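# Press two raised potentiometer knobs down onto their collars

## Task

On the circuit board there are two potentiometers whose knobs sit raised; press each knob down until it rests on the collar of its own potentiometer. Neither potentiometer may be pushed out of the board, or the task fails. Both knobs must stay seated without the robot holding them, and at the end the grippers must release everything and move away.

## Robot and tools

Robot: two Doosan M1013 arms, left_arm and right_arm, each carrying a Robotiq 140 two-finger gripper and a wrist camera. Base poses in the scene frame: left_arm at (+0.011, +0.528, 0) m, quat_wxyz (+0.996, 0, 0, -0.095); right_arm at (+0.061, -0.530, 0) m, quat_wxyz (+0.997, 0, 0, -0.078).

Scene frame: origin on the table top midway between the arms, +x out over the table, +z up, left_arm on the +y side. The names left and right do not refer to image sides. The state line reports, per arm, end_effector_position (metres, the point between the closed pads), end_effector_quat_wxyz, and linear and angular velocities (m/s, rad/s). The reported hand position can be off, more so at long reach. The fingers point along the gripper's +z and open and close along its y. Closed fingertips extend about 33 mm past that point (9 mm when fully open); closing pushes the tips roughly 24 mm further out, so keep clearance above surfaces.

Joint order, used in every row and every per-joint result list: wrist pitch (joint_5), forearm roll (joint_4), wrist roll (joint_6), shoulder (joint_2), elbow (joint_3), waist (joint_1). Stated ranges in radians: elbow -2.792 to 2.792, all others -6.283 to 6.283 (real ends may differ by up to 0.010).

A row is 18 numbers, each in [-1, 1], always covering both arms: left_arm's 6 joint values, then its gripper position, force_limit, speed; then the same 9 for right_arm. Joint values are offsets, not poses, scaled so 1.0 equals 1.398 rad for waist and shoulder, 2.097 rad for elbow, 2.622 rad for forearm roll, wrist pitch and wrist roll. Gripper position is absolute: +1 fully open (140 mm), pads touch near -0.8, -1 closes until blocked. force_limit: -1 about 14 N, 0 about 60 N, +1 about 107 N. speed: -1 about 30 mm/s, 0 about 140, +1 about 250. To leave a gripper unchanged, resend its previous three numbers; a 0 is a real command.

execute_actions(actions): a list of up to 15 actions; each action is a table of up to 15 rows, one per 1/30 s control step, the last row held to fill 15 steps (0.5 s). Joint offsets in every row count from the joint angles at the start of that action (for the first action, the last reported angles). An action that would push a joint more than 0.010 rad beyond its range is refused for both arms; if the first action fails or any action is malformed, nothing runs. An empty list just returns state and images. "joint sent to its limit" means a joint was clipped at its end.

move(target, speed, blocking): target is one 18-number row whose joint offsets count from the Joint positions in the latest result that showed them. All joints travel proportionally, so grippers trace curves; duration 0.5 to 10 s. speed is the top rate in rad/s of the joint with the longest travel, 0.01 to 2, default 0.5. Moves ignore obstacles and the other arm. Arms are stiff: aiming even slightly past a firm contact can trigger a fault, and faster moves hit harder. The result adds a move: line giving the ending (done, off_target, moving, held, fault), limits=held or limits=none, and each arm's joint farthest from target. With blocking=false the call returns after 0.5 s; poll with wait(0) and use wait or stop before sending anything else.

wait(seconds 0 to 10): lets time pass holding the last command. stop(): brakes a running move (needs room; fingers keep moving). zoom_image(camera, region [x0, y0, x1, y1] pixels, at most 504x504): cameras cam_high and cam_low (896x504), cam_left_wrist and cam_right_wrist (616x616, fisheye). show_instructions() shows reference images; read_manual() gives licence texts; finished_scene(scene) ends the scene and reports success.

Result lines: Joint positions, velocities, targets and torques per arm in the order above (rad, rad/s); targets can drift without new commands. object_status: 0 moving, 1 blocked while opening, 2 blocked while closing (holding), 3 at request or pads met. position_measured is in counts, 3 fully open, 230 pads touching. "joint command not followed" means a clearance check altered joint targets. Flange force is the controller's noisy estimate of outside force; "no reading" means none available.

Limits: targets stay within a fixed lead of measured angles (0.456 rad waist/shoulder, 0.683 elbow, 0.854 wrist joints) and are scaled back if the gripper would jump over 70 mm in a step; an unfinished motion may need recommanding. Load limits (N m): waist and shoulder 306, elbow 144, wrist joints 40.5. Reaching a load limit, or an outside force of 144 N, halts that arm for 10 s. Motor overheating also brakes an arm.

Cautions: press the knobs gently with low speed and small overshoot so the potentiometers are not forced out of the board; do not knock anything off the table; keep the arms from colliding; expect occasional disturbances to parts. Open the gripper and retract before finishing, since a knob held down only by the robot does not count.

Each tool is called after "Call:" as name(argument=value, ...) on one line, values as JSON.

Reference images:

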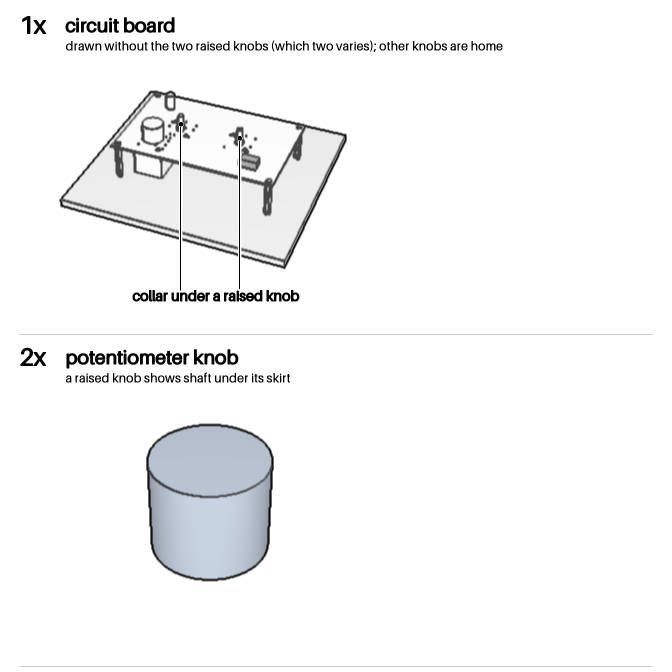

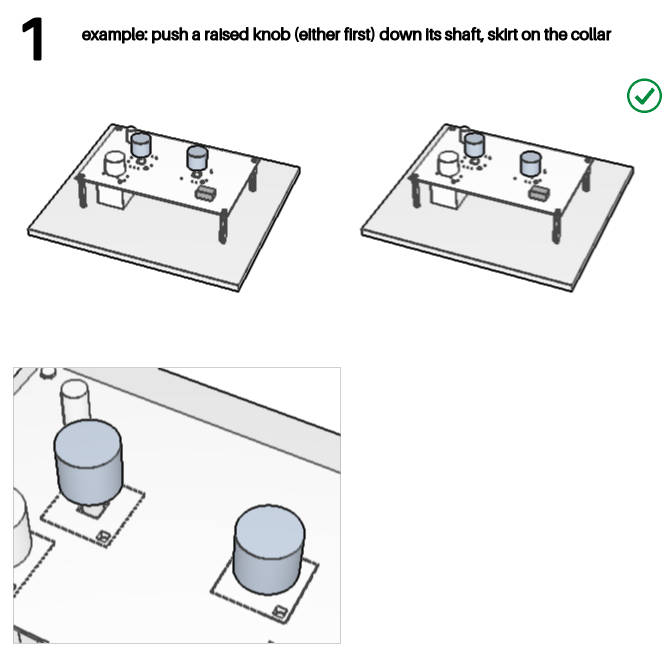

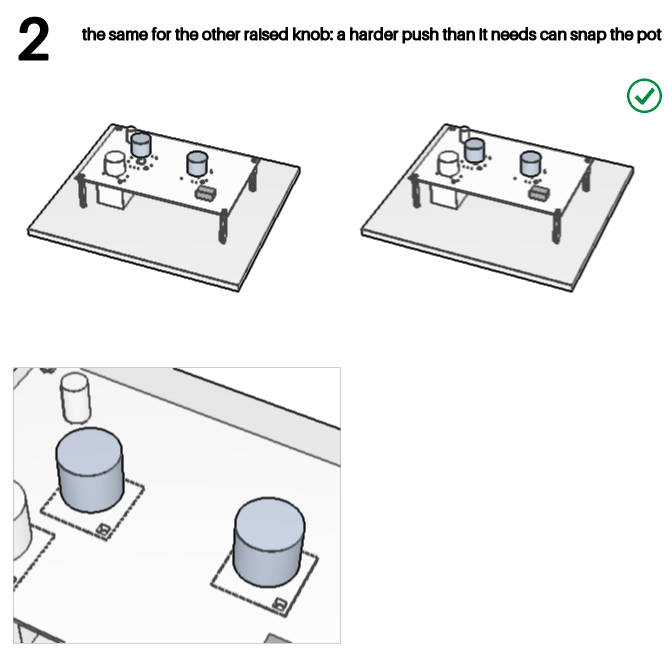

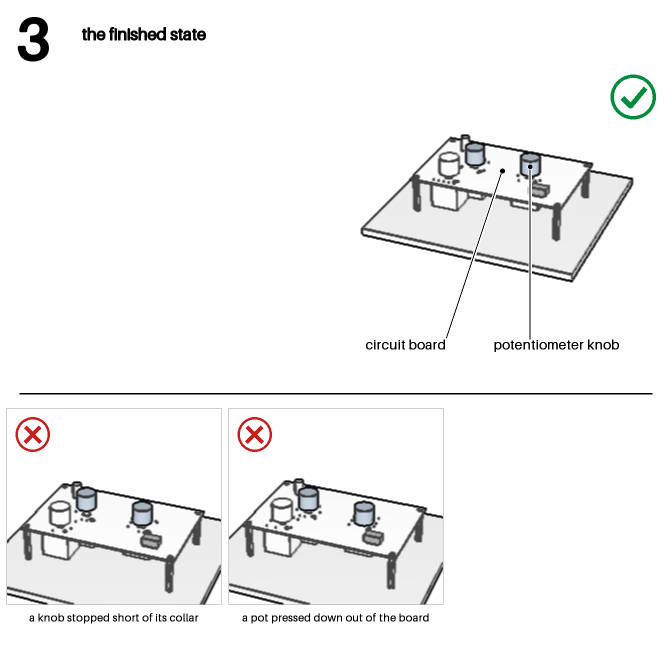

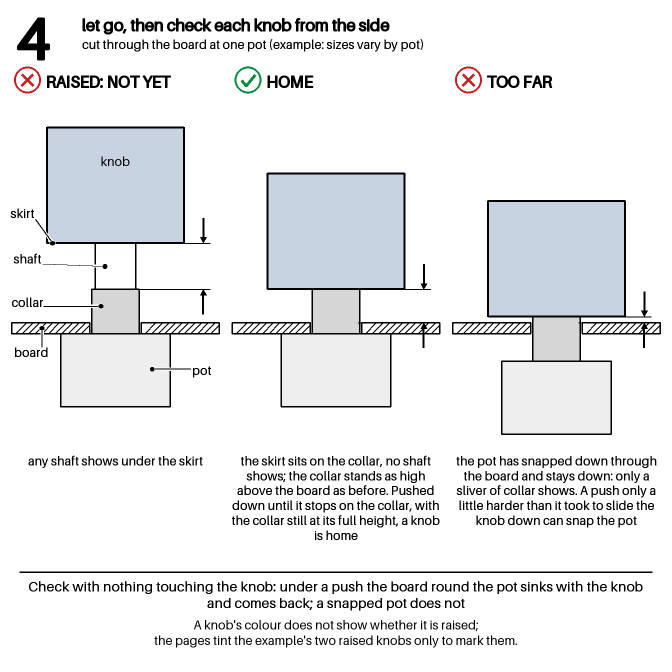

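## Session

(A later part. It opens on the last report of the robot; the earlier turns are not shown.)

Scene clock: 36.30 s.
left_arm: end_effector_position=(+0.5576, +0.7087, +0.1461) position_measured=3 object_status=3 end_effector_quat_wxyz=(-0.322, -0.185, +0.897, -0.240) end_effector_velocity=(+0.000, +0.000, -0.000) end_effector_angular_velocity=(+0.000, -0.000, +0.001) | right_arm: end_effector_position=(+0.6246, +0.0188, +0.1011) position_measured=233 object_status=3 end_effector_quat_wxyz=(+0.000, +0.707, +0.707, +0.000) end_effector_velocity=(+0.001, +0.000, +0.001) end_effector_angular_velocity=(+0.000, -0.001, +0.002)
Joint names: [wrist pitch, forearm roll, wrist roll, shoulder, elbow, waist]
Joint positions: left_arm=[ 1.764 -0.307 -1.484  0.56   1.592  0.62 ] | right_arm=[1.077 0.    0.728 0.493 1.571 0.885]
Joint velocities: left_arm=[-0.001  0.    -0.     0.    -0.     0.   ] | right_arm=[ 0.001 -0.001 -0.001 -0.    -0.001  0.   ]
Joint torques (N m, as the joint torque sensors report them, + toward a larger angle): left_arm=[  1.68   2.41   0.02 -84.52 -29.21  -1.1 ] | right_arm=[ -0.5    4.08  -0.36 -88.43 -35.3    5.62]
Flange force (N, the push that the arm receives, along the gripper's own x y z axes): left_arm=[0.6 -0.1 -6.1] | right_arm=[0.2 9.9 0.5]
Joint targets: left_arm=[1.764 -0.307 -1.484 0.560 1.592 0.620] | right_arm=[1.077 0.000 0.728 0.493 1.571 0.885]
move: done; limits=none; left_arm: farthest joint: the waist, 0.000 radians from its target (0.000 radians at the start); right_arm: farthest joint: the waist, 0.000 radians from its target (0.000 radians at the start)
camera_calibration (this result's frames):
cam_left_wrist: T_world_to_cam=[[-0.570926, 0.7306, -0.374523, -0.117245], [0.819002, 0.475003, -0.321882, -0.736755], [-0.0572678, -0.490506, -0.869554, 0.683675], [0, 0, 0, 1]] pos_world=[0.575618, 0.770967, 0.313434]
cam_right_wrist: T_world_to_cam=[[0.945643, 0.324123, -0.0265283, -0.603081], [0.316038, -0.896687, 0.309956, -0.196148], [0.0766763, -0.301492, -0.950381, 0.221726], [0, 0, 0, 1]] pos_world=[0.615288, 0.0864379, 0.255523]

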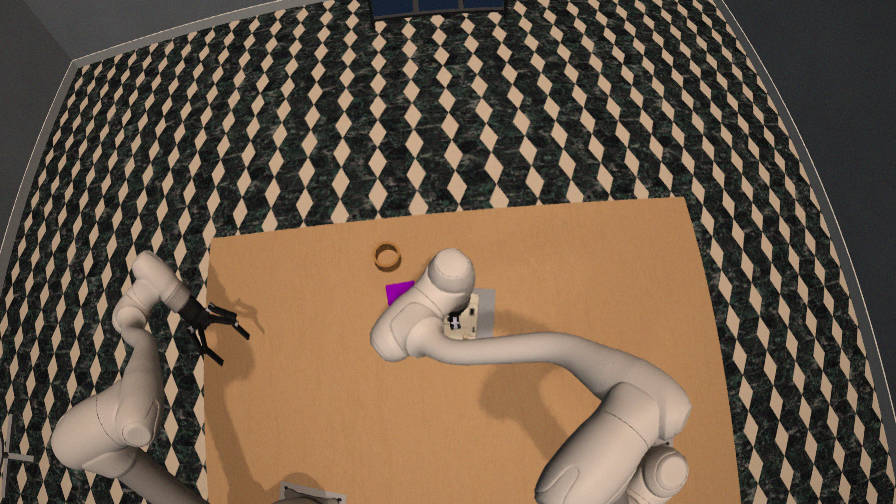

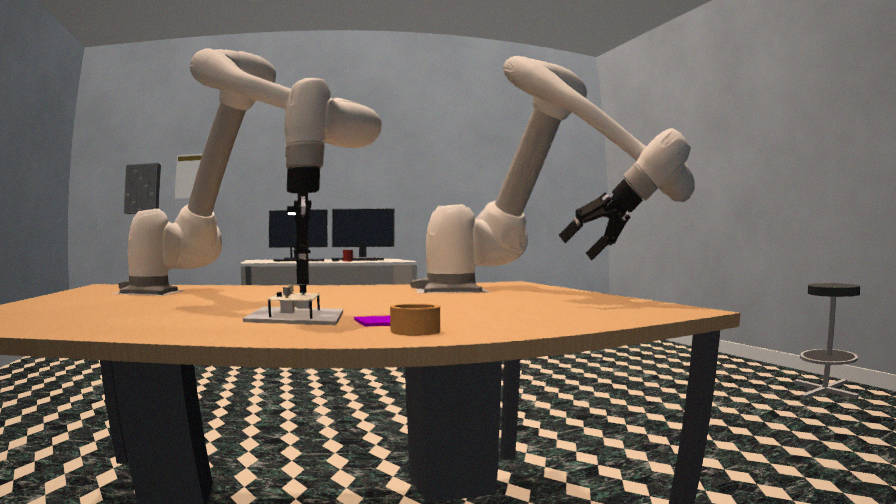

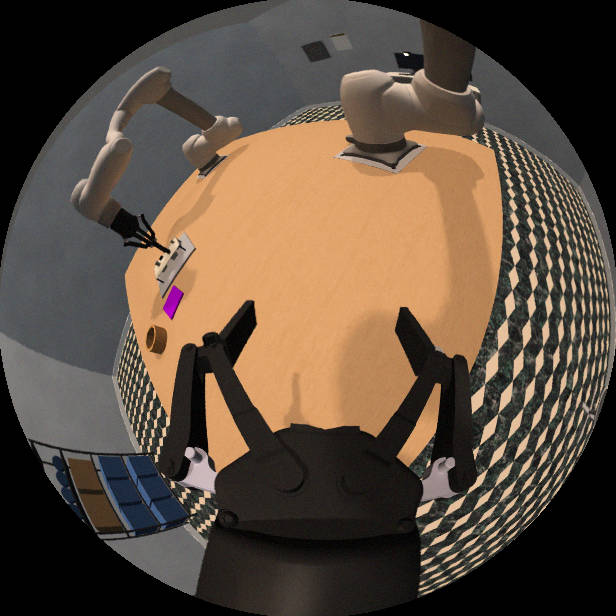

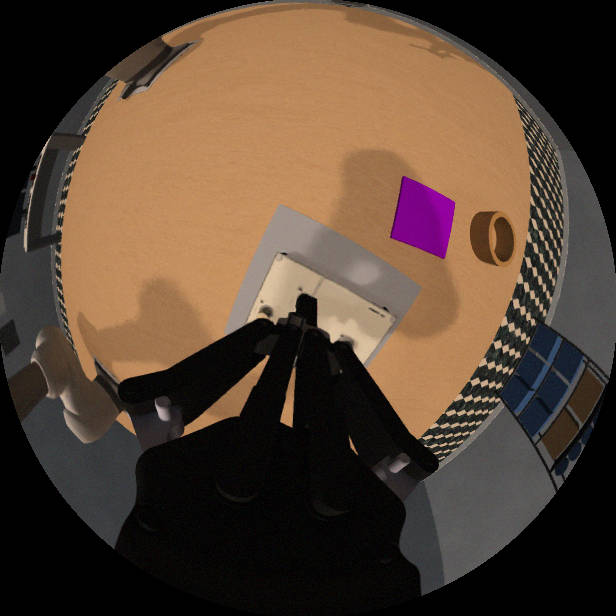

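Call:
move(target=[0,0,0,0,0,0,1,0,0, -0.00472,0,0,0.004025,0.00322,0,-1,0,1], speed=0.01)

Call:
zoom_image(camera="cam_low", region=[290, 278, 315, 298])

Scene clock: 38.10 s.
left_arm: end_effector_position=(+0.5576, +0.7087, +0.1461) position_measured=3 object_status=3 end_effector_quat_wxyz=(-0.322, -0.185, +0.897, -0.240) end_effector_velocity=(-0.000, -0.000, +0.001) end_effector_angular_velocity=(-0.000, -0.000, -0.000) | right_arm: end_effector_position=(+0.6244, +0.0186, +0.0934) position_measured=233 object_status=3 end_effector_quat_wxyz=(+0.000, +0.707, +0.707, +0.000) end_effector_velocity=(+0.000, +0.000, -0.001) end_effector_angular_velocity=(+0.000, -0.001, +0.000)
Joint names: [wrist pitch, forearm roll, wrist roll, shoulder, elbow, waist]
Joint positions: left_arm=[ 1.764 -0.307 -1.484  0.56   1.592  0.62 ] | right_arm=[1.064 0.    0.728 0.499 1.578 0.885]
Joint velocities: left_arm=[ 0.001 -0.     0.    -0.001  0.    -0.   ] | right_arm=[-0.002 -0.     0.     0.001  0.    -0.   ]
Joint torques (N m, as the joint torque sensors report them, + toward a larger angle): left_arm=[  1.67   2.3   -0.13 -85.04 -29.39  -0.55] | right_arm=[  0.82   4.12  -0.26 -75.54 -27.24   3.14]
Flange force (N, the push that the arm receives, along the gripper's own x y z axes): left_arm=[0.4 0.1 -5.9] | right_arm=[1.1 6.4 -14.2]
Joint targets: left_arm=[1.764 -0.307 -1.484 0.560 1.592 0.620] | right_arm=[1.064 0.000 0.728 0.499 1.578 0.885]
move: done; limits=none; left_arm: farthest joint: the waist, 0.000 radians from its target (0.000 radians at the start); right_arm: farthest joint: the waist, 0.000 radians from its target (0.000 radians at the start)
camera_calibration (this result's frames):
cam_left_wrist: T_world_to_cam=[[-0.570926, 0.7306, -0.374522, -0.117245], [0.819002, 0.475003, -0.321882, -0.736755], [-0.0572679, -0.490506, -0.869554, 0.683675], [0, 0, 0, 1]] pos_world=[0.575618, 0.770967, 0.313434]
cam_right_wrist: T_world_to_cam=[[0.945643, 0.324124, -0.0265009, -0.603069], [0.316032, -0.896693, 0.309945, -0.193847], [0.0766975, -0.301473, -0.950385, 0.21438], [0, 0, 0, 1]] pos_world=[0.615107, 0.0862773, 0.247844]

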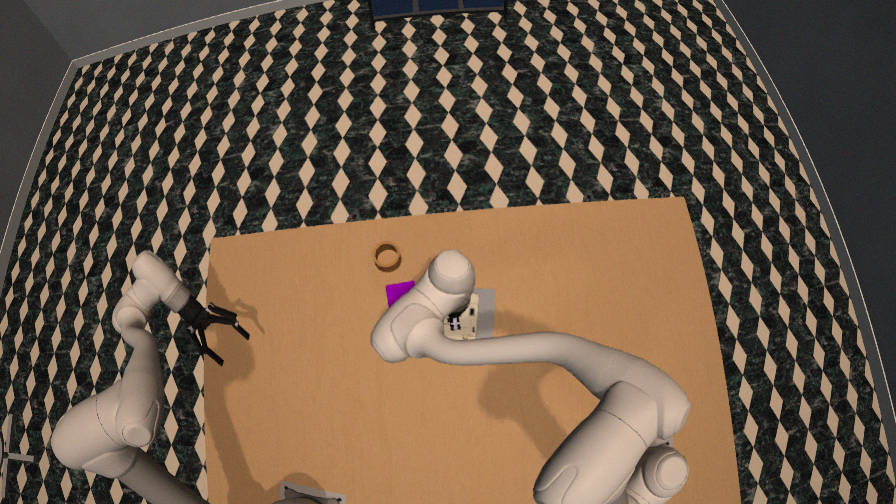

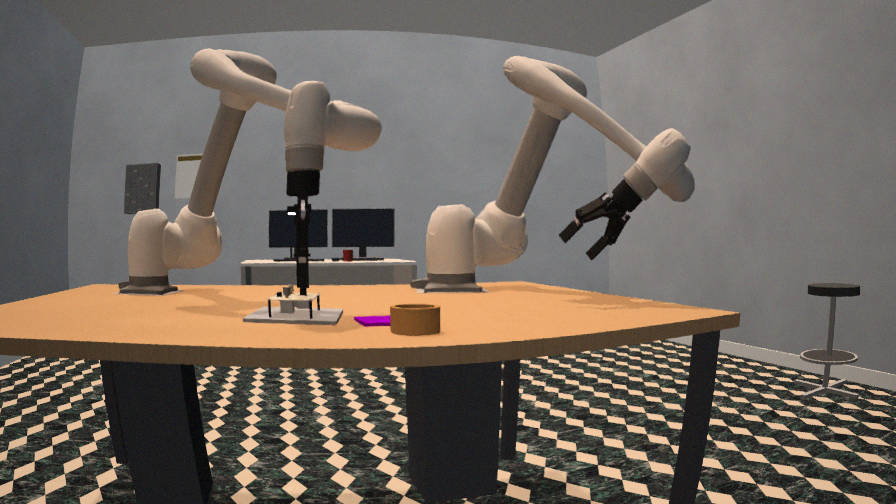

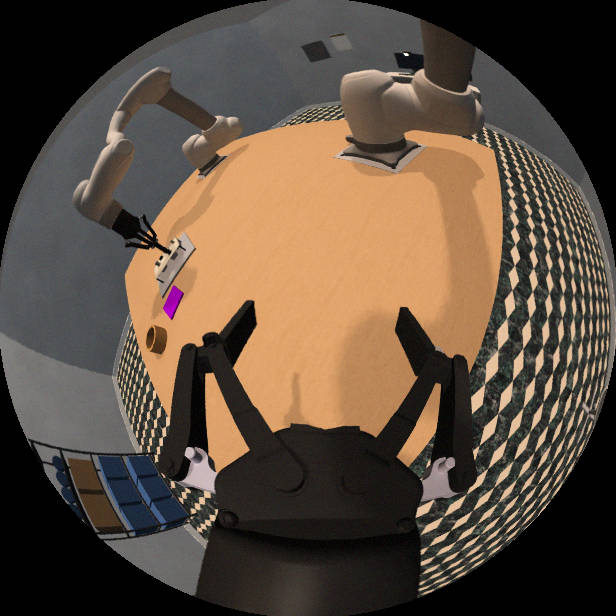

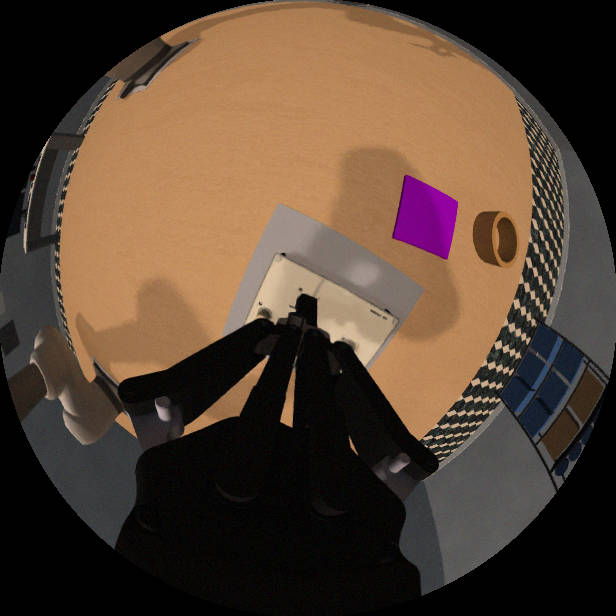

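Region (290, 278, 315, 298) of cam_low's 896x504 image, scaled by 20.160, with more detail than that image has; it fills the top 403 rows of this view, and the rest is white.

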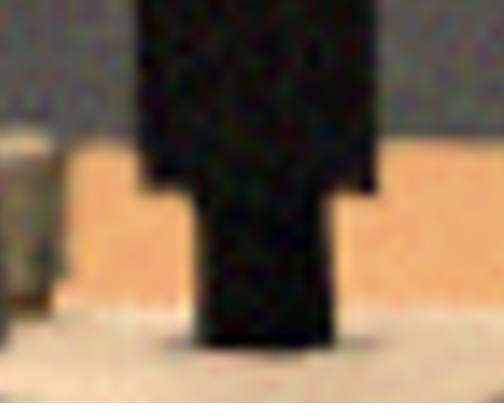

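Call:
move(target=[0,0,0,0,0,0,1,0,0, -0.000242,0,0,0.000206,0.000165,0,-1,0,1], speed=0.01)

Scene clock: 38.97 s.
left_arm: end_effector_position=(+0.5576, +0.7087, +0.1461) position_measured=3 object_status=3 end_effector_quat_wxyz=(-0.322, -0.185, +0.897, -0.240) end_effector_velocity=(-0.000, +0.000, -0.000) end_effector_angular_velocity=(-0.001, +0.001, -0.000) | right_arm: end_effector_position=(+0.6244, +0.0186, +0.0930) position_measured=233 object_status=3 end_effector_quat_wxyz=(+0.000, +0.707, +0.707, +0.000) end_effector_velocity=(+0.000, -0.000, +0.000) end_effector_angular_velocity=(-0.000, -0.000, +0.001)
Joint names: [wrist pitch, forearm roll, wrist roll, shoulder, elbow, waist]
Joint positions: left_arm=[ 1.764 -0.307 -1.484  0.56   1.592  0.62 ] | right_arm=[1.064 0.    0.728 0.499 1.578 0.885]
Joint velocities: left_arm=[0.001 0.    0.    0.001 0.    0.   ] | right_arm=[ 0.    -0.    -0.001 -0.    -0.     0.   ]
Joint torques (N m, as the joint torque sensors report them, + toward a larger angle): left_arm=[  1.87   2.43   0.02 -84.86 -29.7   -0.79] | right_arm=[  0.34   3.77  -0.2  -71.22 -26.41   3.06]
Flange force (N, the push that the arm receives, along the gripper's own x y z axes): left_arm=[0.5 0.1 -4.7] | right_arm=[-1.6 3.5 -19.0]
Joint targets: left_arm=[1.764 -0.307 -1.484 0.560 1.592 0.620] | right_arm=[1.064 0.000 0.728 0.499 1.578 0.885]
move: done; limits=none; left_arm: farthest joint: the waist, 0.000 radians from its target (0.000 radians at the start); right_arm: farthest joint: the waist, 0.000 radians from its target (0.000 radians at the start)
camera_calibration (this result's frames):
cam_left_wrist: T_world_to_cam=[[-0.570926, 0.7306, -0.374522, -0.117245], [0.819002, 0.475003, -0.321882, -0.736755], [-0.0572679, -0.490505, -0.869554, 0.683675], [0, 0, 0, 1]] pos_world=[0.575618, 0.770967, 0.313434]
cam_right_wrist: T_world_to_cam=[[0.945644, 0.324124, -0.0264927, -0.603069], [0.316029, -0.896695, 0.309942, -0.19373], [0.0767038, -0.301467, -0.950386, 0.214008], [0, 0, 0, 1]] pos_world=[0.615097, 0.0862682, 0.247458]

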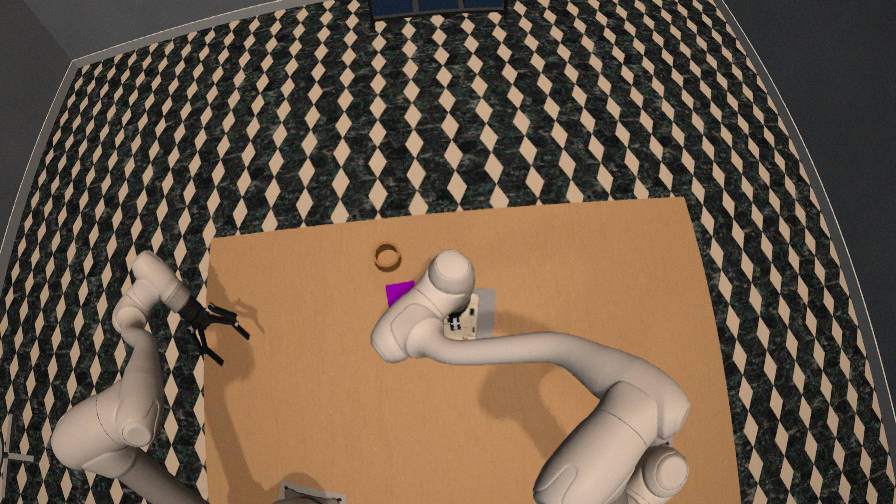

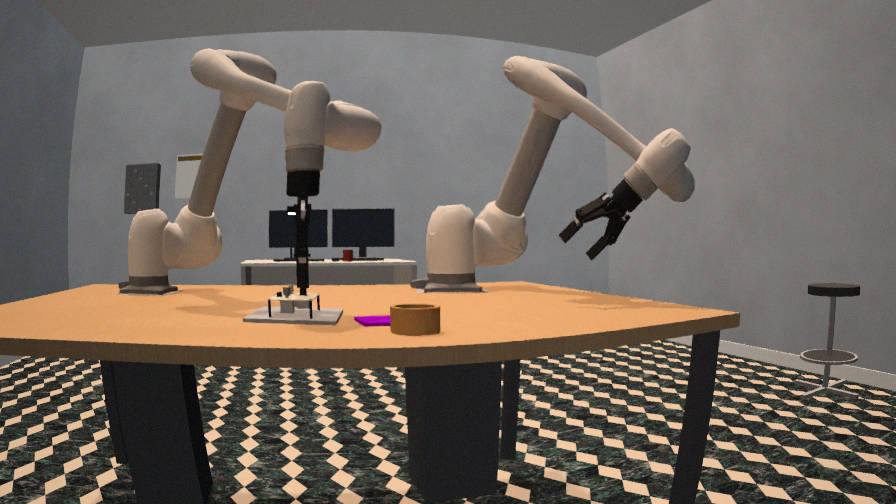

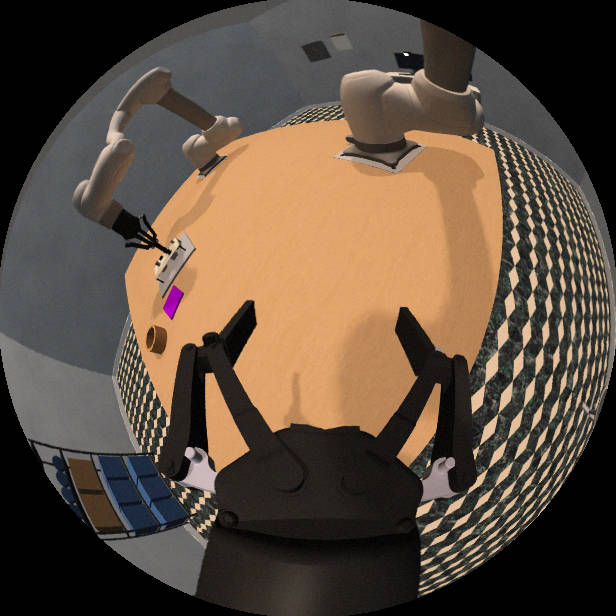

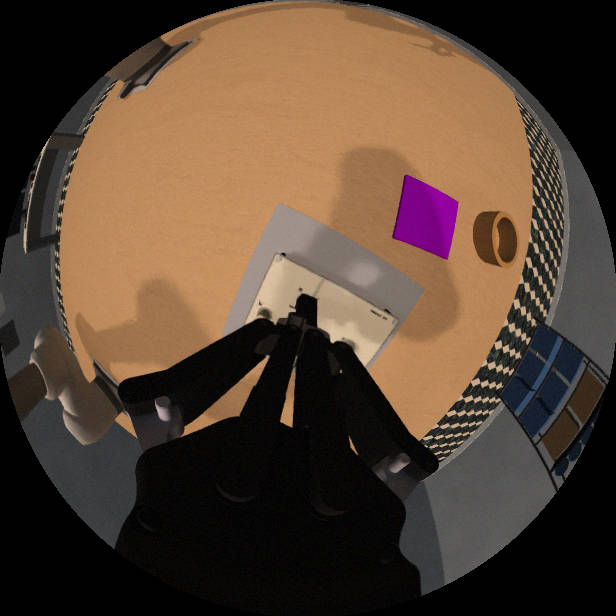

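Call:
move(target=[0,0,0,0,0,0,1,0,0, 0.00726,0,0,-0.00619,-0.00496,0,-1,0,1], speed=0.03)

Call:
zoom_image(camera="cam_low", region=[270, 275, 320, 305])

Call:
zoom_image(camera="cam_low", region=[290, 278, 315, 298])

Scene clock: 40.10 s.
left_arm: end_effector_position=(+0.5576, +0.7087, +0.1461) position_measured=3 object_status=3 end_effector_quat_wxyz=(-0.322, -0.185, +0.897, -0.240) end_effector_velocity=(+0.001, -0.000, +0.001) end_effector_angular_velocity=(+0.001, -0.001, -0.001) | right_arm: end_effector_position=(+0.6247, +0.0188, +0.1048) position_measured=233 object_status=3 end_effector_quat_wxyz=(+0.000, +0.707, +0.707, +0.000) end_effector_velocity=(-0.000, -0.000, +0.001) end_effector_angular_velocity=(-0.001, +0.000, +0.000)
Joint names: [wrist pitch, forearm roll, wrist roll, shoulder, elbow, waist]
Joint positions: left_arm=[ 1.764 -0.307 -1.484  0.56   1.592  0.62 ] | right_arm=[1.083 0.    0.728 0.491 1.568 0.885]
Joint velocities: left_arm=[ 0.001  0.    -0.     0.    -0.002 -0.001] | right_arm=[ 0.002 -0.     0.    -0.001 -0.    -0.   ]
Joint torques (N m, as the joint torque sensors report them, + toward a larger angle): left_arm=[  1.86   2.43  -0.04 -85.32 -29.61  -0.74] | right_arm=[ -0.45   4.12   0.06 -88.38 -36.81   2.61]
Flange force (N, the push that the arm receives, along the gripper's own x y z axes): left_arm=[-0.3 -0.1 -5.2] | right_arm=[0.5 5.3 1.6]
Joint targets: left_arm=[1.764 -0.307 -1.484 0.560 1.592 0.620] | right_arm=[1.083 0.000 0.728 0.491 1.568 0.885]
move: done; limits=none; left_arm: farthest joint: the waist, 0.000 radians from its target (0.000 radians at the start); right_arm: farthest joint: the waist, 0.000 radians from its target (0.000 radians at the start)
camera_calibration (this result's frames):
cam_left_wrist: T_world_to_cam=[[-0.570926, 0.7306, -0.374522, -0.117245], [0.819002, 0.475003, -0.321882, -0.736755], [-0.0572678, -0.490505, -0.869554, 0.683675], [0, 0, 0, 1]] pos_world=[0.575618, 0.770967, 0.313434]
cam_right_wrist: T_world_to_cam=[[0.945644, 0.324124, -0.0264892, -0.603087], [0.316029, -0.896695, 0.309941, -0.19727], [0.0767065, -0.301465, -0.950387, 0.225309], [0, 0, 0, 1]] pos_world=[0.615365, 0.0865069, 0.259298]

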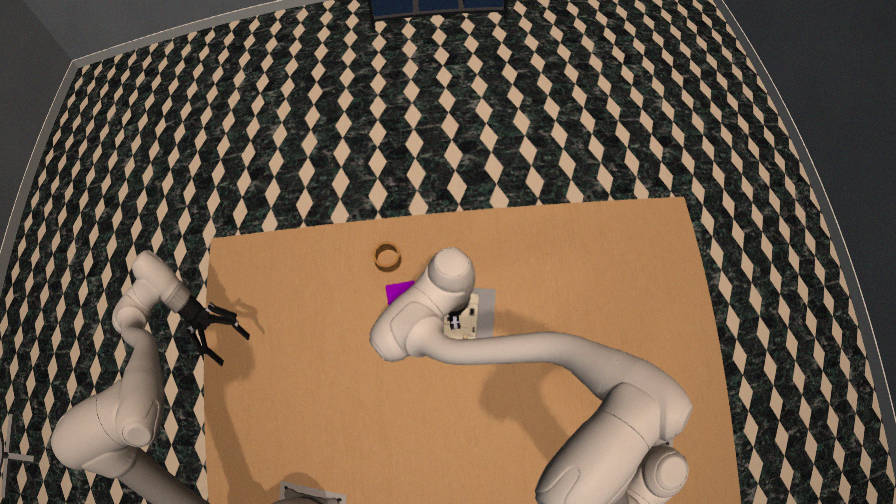

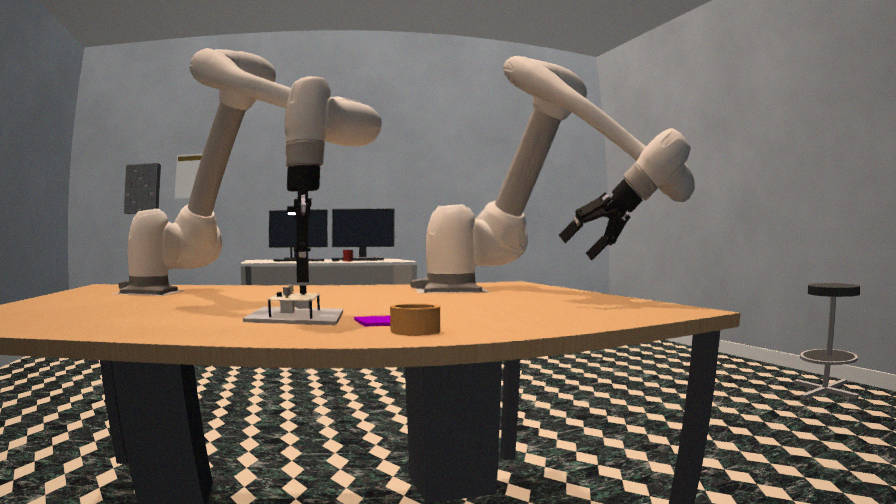

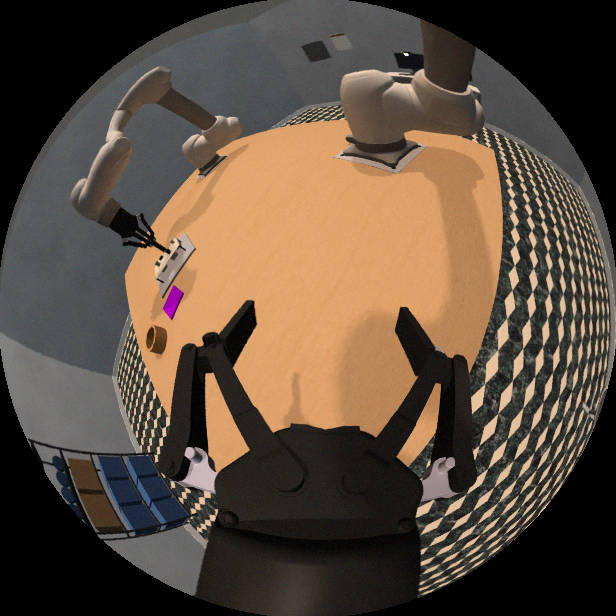

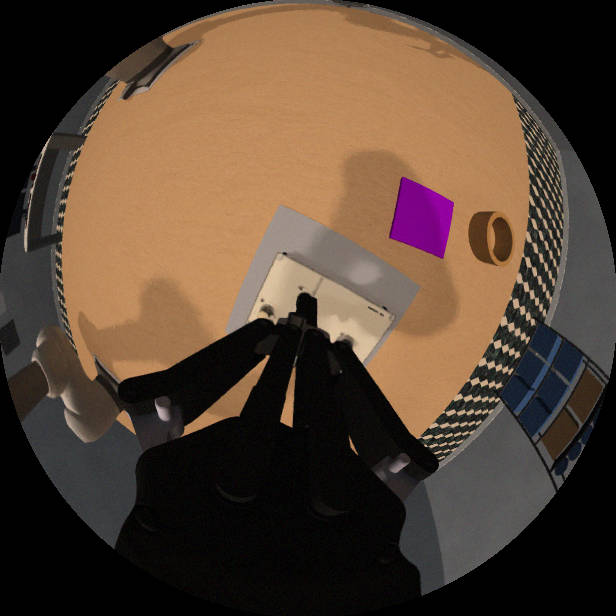

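Region (270, 275, 320, 305) of cam_low's 896x504 image, scaled by 10.080, with more detail than that image has; it fills the top 302 rows of this view, and the rest is white.

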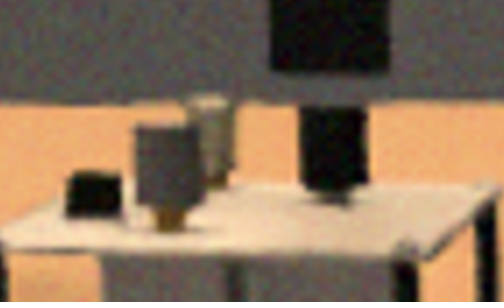

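Region (290, 278, 315, 298) of cam_low's 896x504 image, scaled by 20.160, with more detail than that image has; it fills the top 403 rows of this view, and the rest is white.

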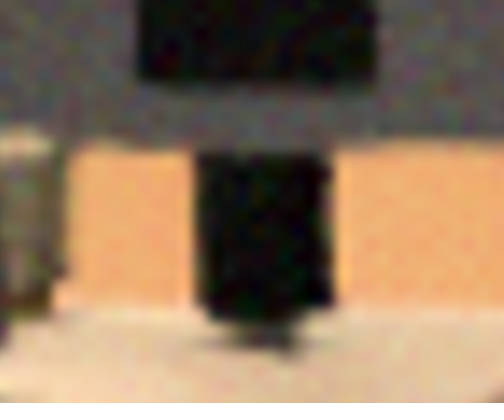

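Call:
zoom_image(camera="cam_low", region=[275, 282, 300, 302])

Region (275, 282, 300, 302) of cam_low's 896x504 image, scaled by 20.160, with more detail than that image has; it fills the top 403 rows of this view, and the rest is white.

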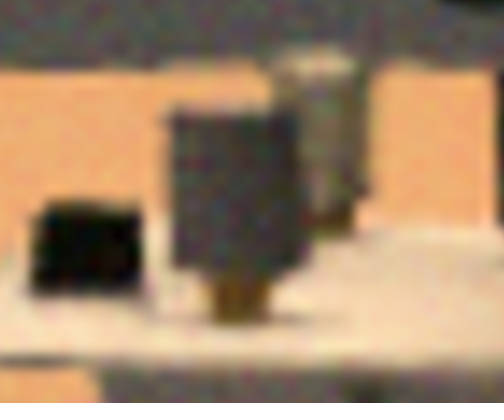

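Call:
move(target=[0,0,0,0,0,0,1,0,0, 0.079,0,0,-0.065,-0.056,-0.286,-1,0,1], speed=0.5)

Call:
zoom_image(camera="cam_low", region=[265, 270, 325, 310])

Scene clock: 41.93 s.
left_arm: end_effector_position=(+0.5576, +0.7087, +0.1461) position_measured=3 object_status=3 end_effector_quat_wxyz=(-0.322, -0.185, +0.897, -0.240) end_effector_velocity=(-0.000, -0.000, -0.001) end_effector_angular_velocity=(-0.000, +0.001, +0.000) | right_arm: end_effector_position=(+0.7872, -0.2462, +0.2368) position_measured=233 object_status=3 end_effector_quat_wxyz=(+0.000, +0.834, +0.552, +0.001) end_effector_velocity=(+0.000, -0.001, +0.001) end_effector_angular_velocity=(+0.001, -0.000, -0.000)
Joint names: [wrist pitch, forearm roll, wrist roll, shoulder, elbow, waist]
Joint positions: left_arm=[ 1.764 -0.307 -1.484  0.56   1.592  0.62 ] | right_arm=[1.29  0.    0.728 0.4   1.45  0.485]
Joint velocities: left_arm=[-0.001 -0.    -0.     0.001  0.001 -0.   ] | right_arm=[ 0.001  0.001 -0.001 -0.001 -0.001 -0.001]
Joint torques (N m, as the joint torque sensors report them, + toward a larger angle): left_arm=[  1.65   2.47  -0.05 -84.93 -29.72  -0.7 ] | right_arm=[ -0.47   4.41   0.24 -83.86 -40.04   5.73]
Flange force (N, the push that the arm receives, along the gripper's own x y z axes): left_arm=[0.3 0.0 -4.9] | right_arm=[-1.6 9.2 0.8]
Joint targets: left_arm=[1.764 -0.307 -1.484 0.560 1.592 0.620] | right_arm=[1.290 0.000 0.728 0.400 1.450 0.485]
move: done; limits=none; left_arm: farthest joint: the waist, 0.000 radians from its target (0.000 radians at the start); right_arm: farthest joint: the waist, 0.000 radians from its target (0.399 radians at the start)
camera_calibration (this result's frames):
cam_right_wrist: T_world_to_cam=[[0.997263, -0.0694381, -0.0254112, -0.805111], [-0.0581985, -0.949111, 0.309519, -0.245391], [-0.0456105, -0.307193, -0.950554, 0.353313], [0, 0, 0, 1]] pos_world=[0.80474, -0.180273, 0.391338]

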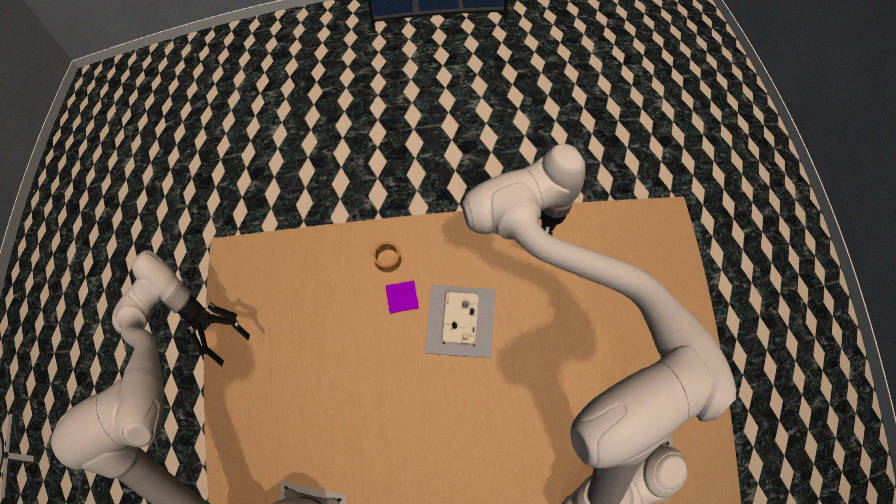

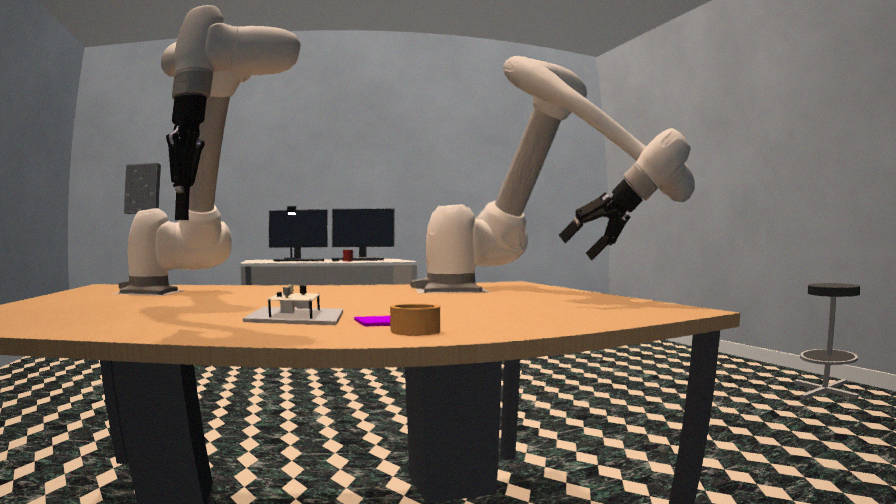

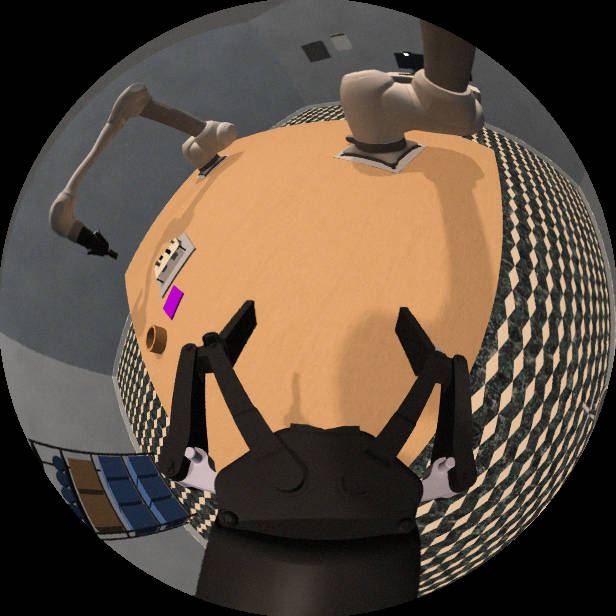

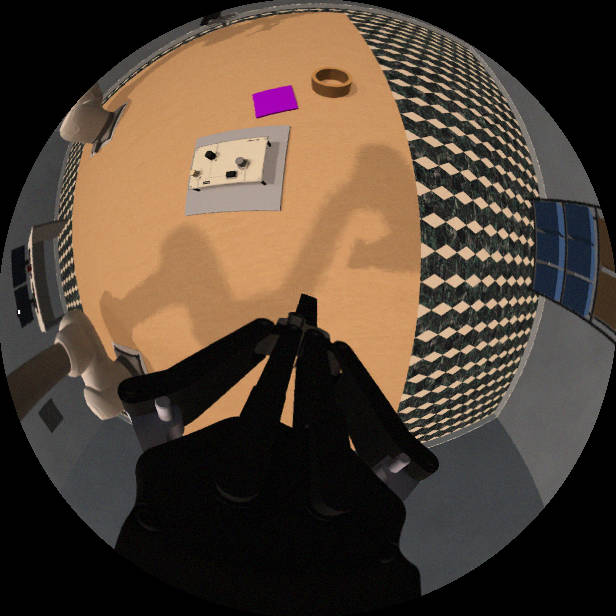

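Region (265, 270, 325, 310) of cam_low's 896x504 image, scaled by 8.400, with more detail than that image has.

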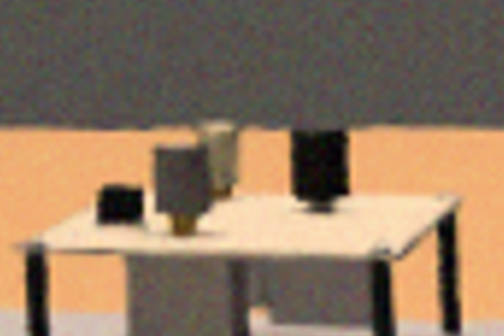

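Both knobs are down on their collars with no shaft showing, and the collars are still at full height. I'll end scene 1.

Call:
finished_scene(scene=1)

The scene is finished: the task was done.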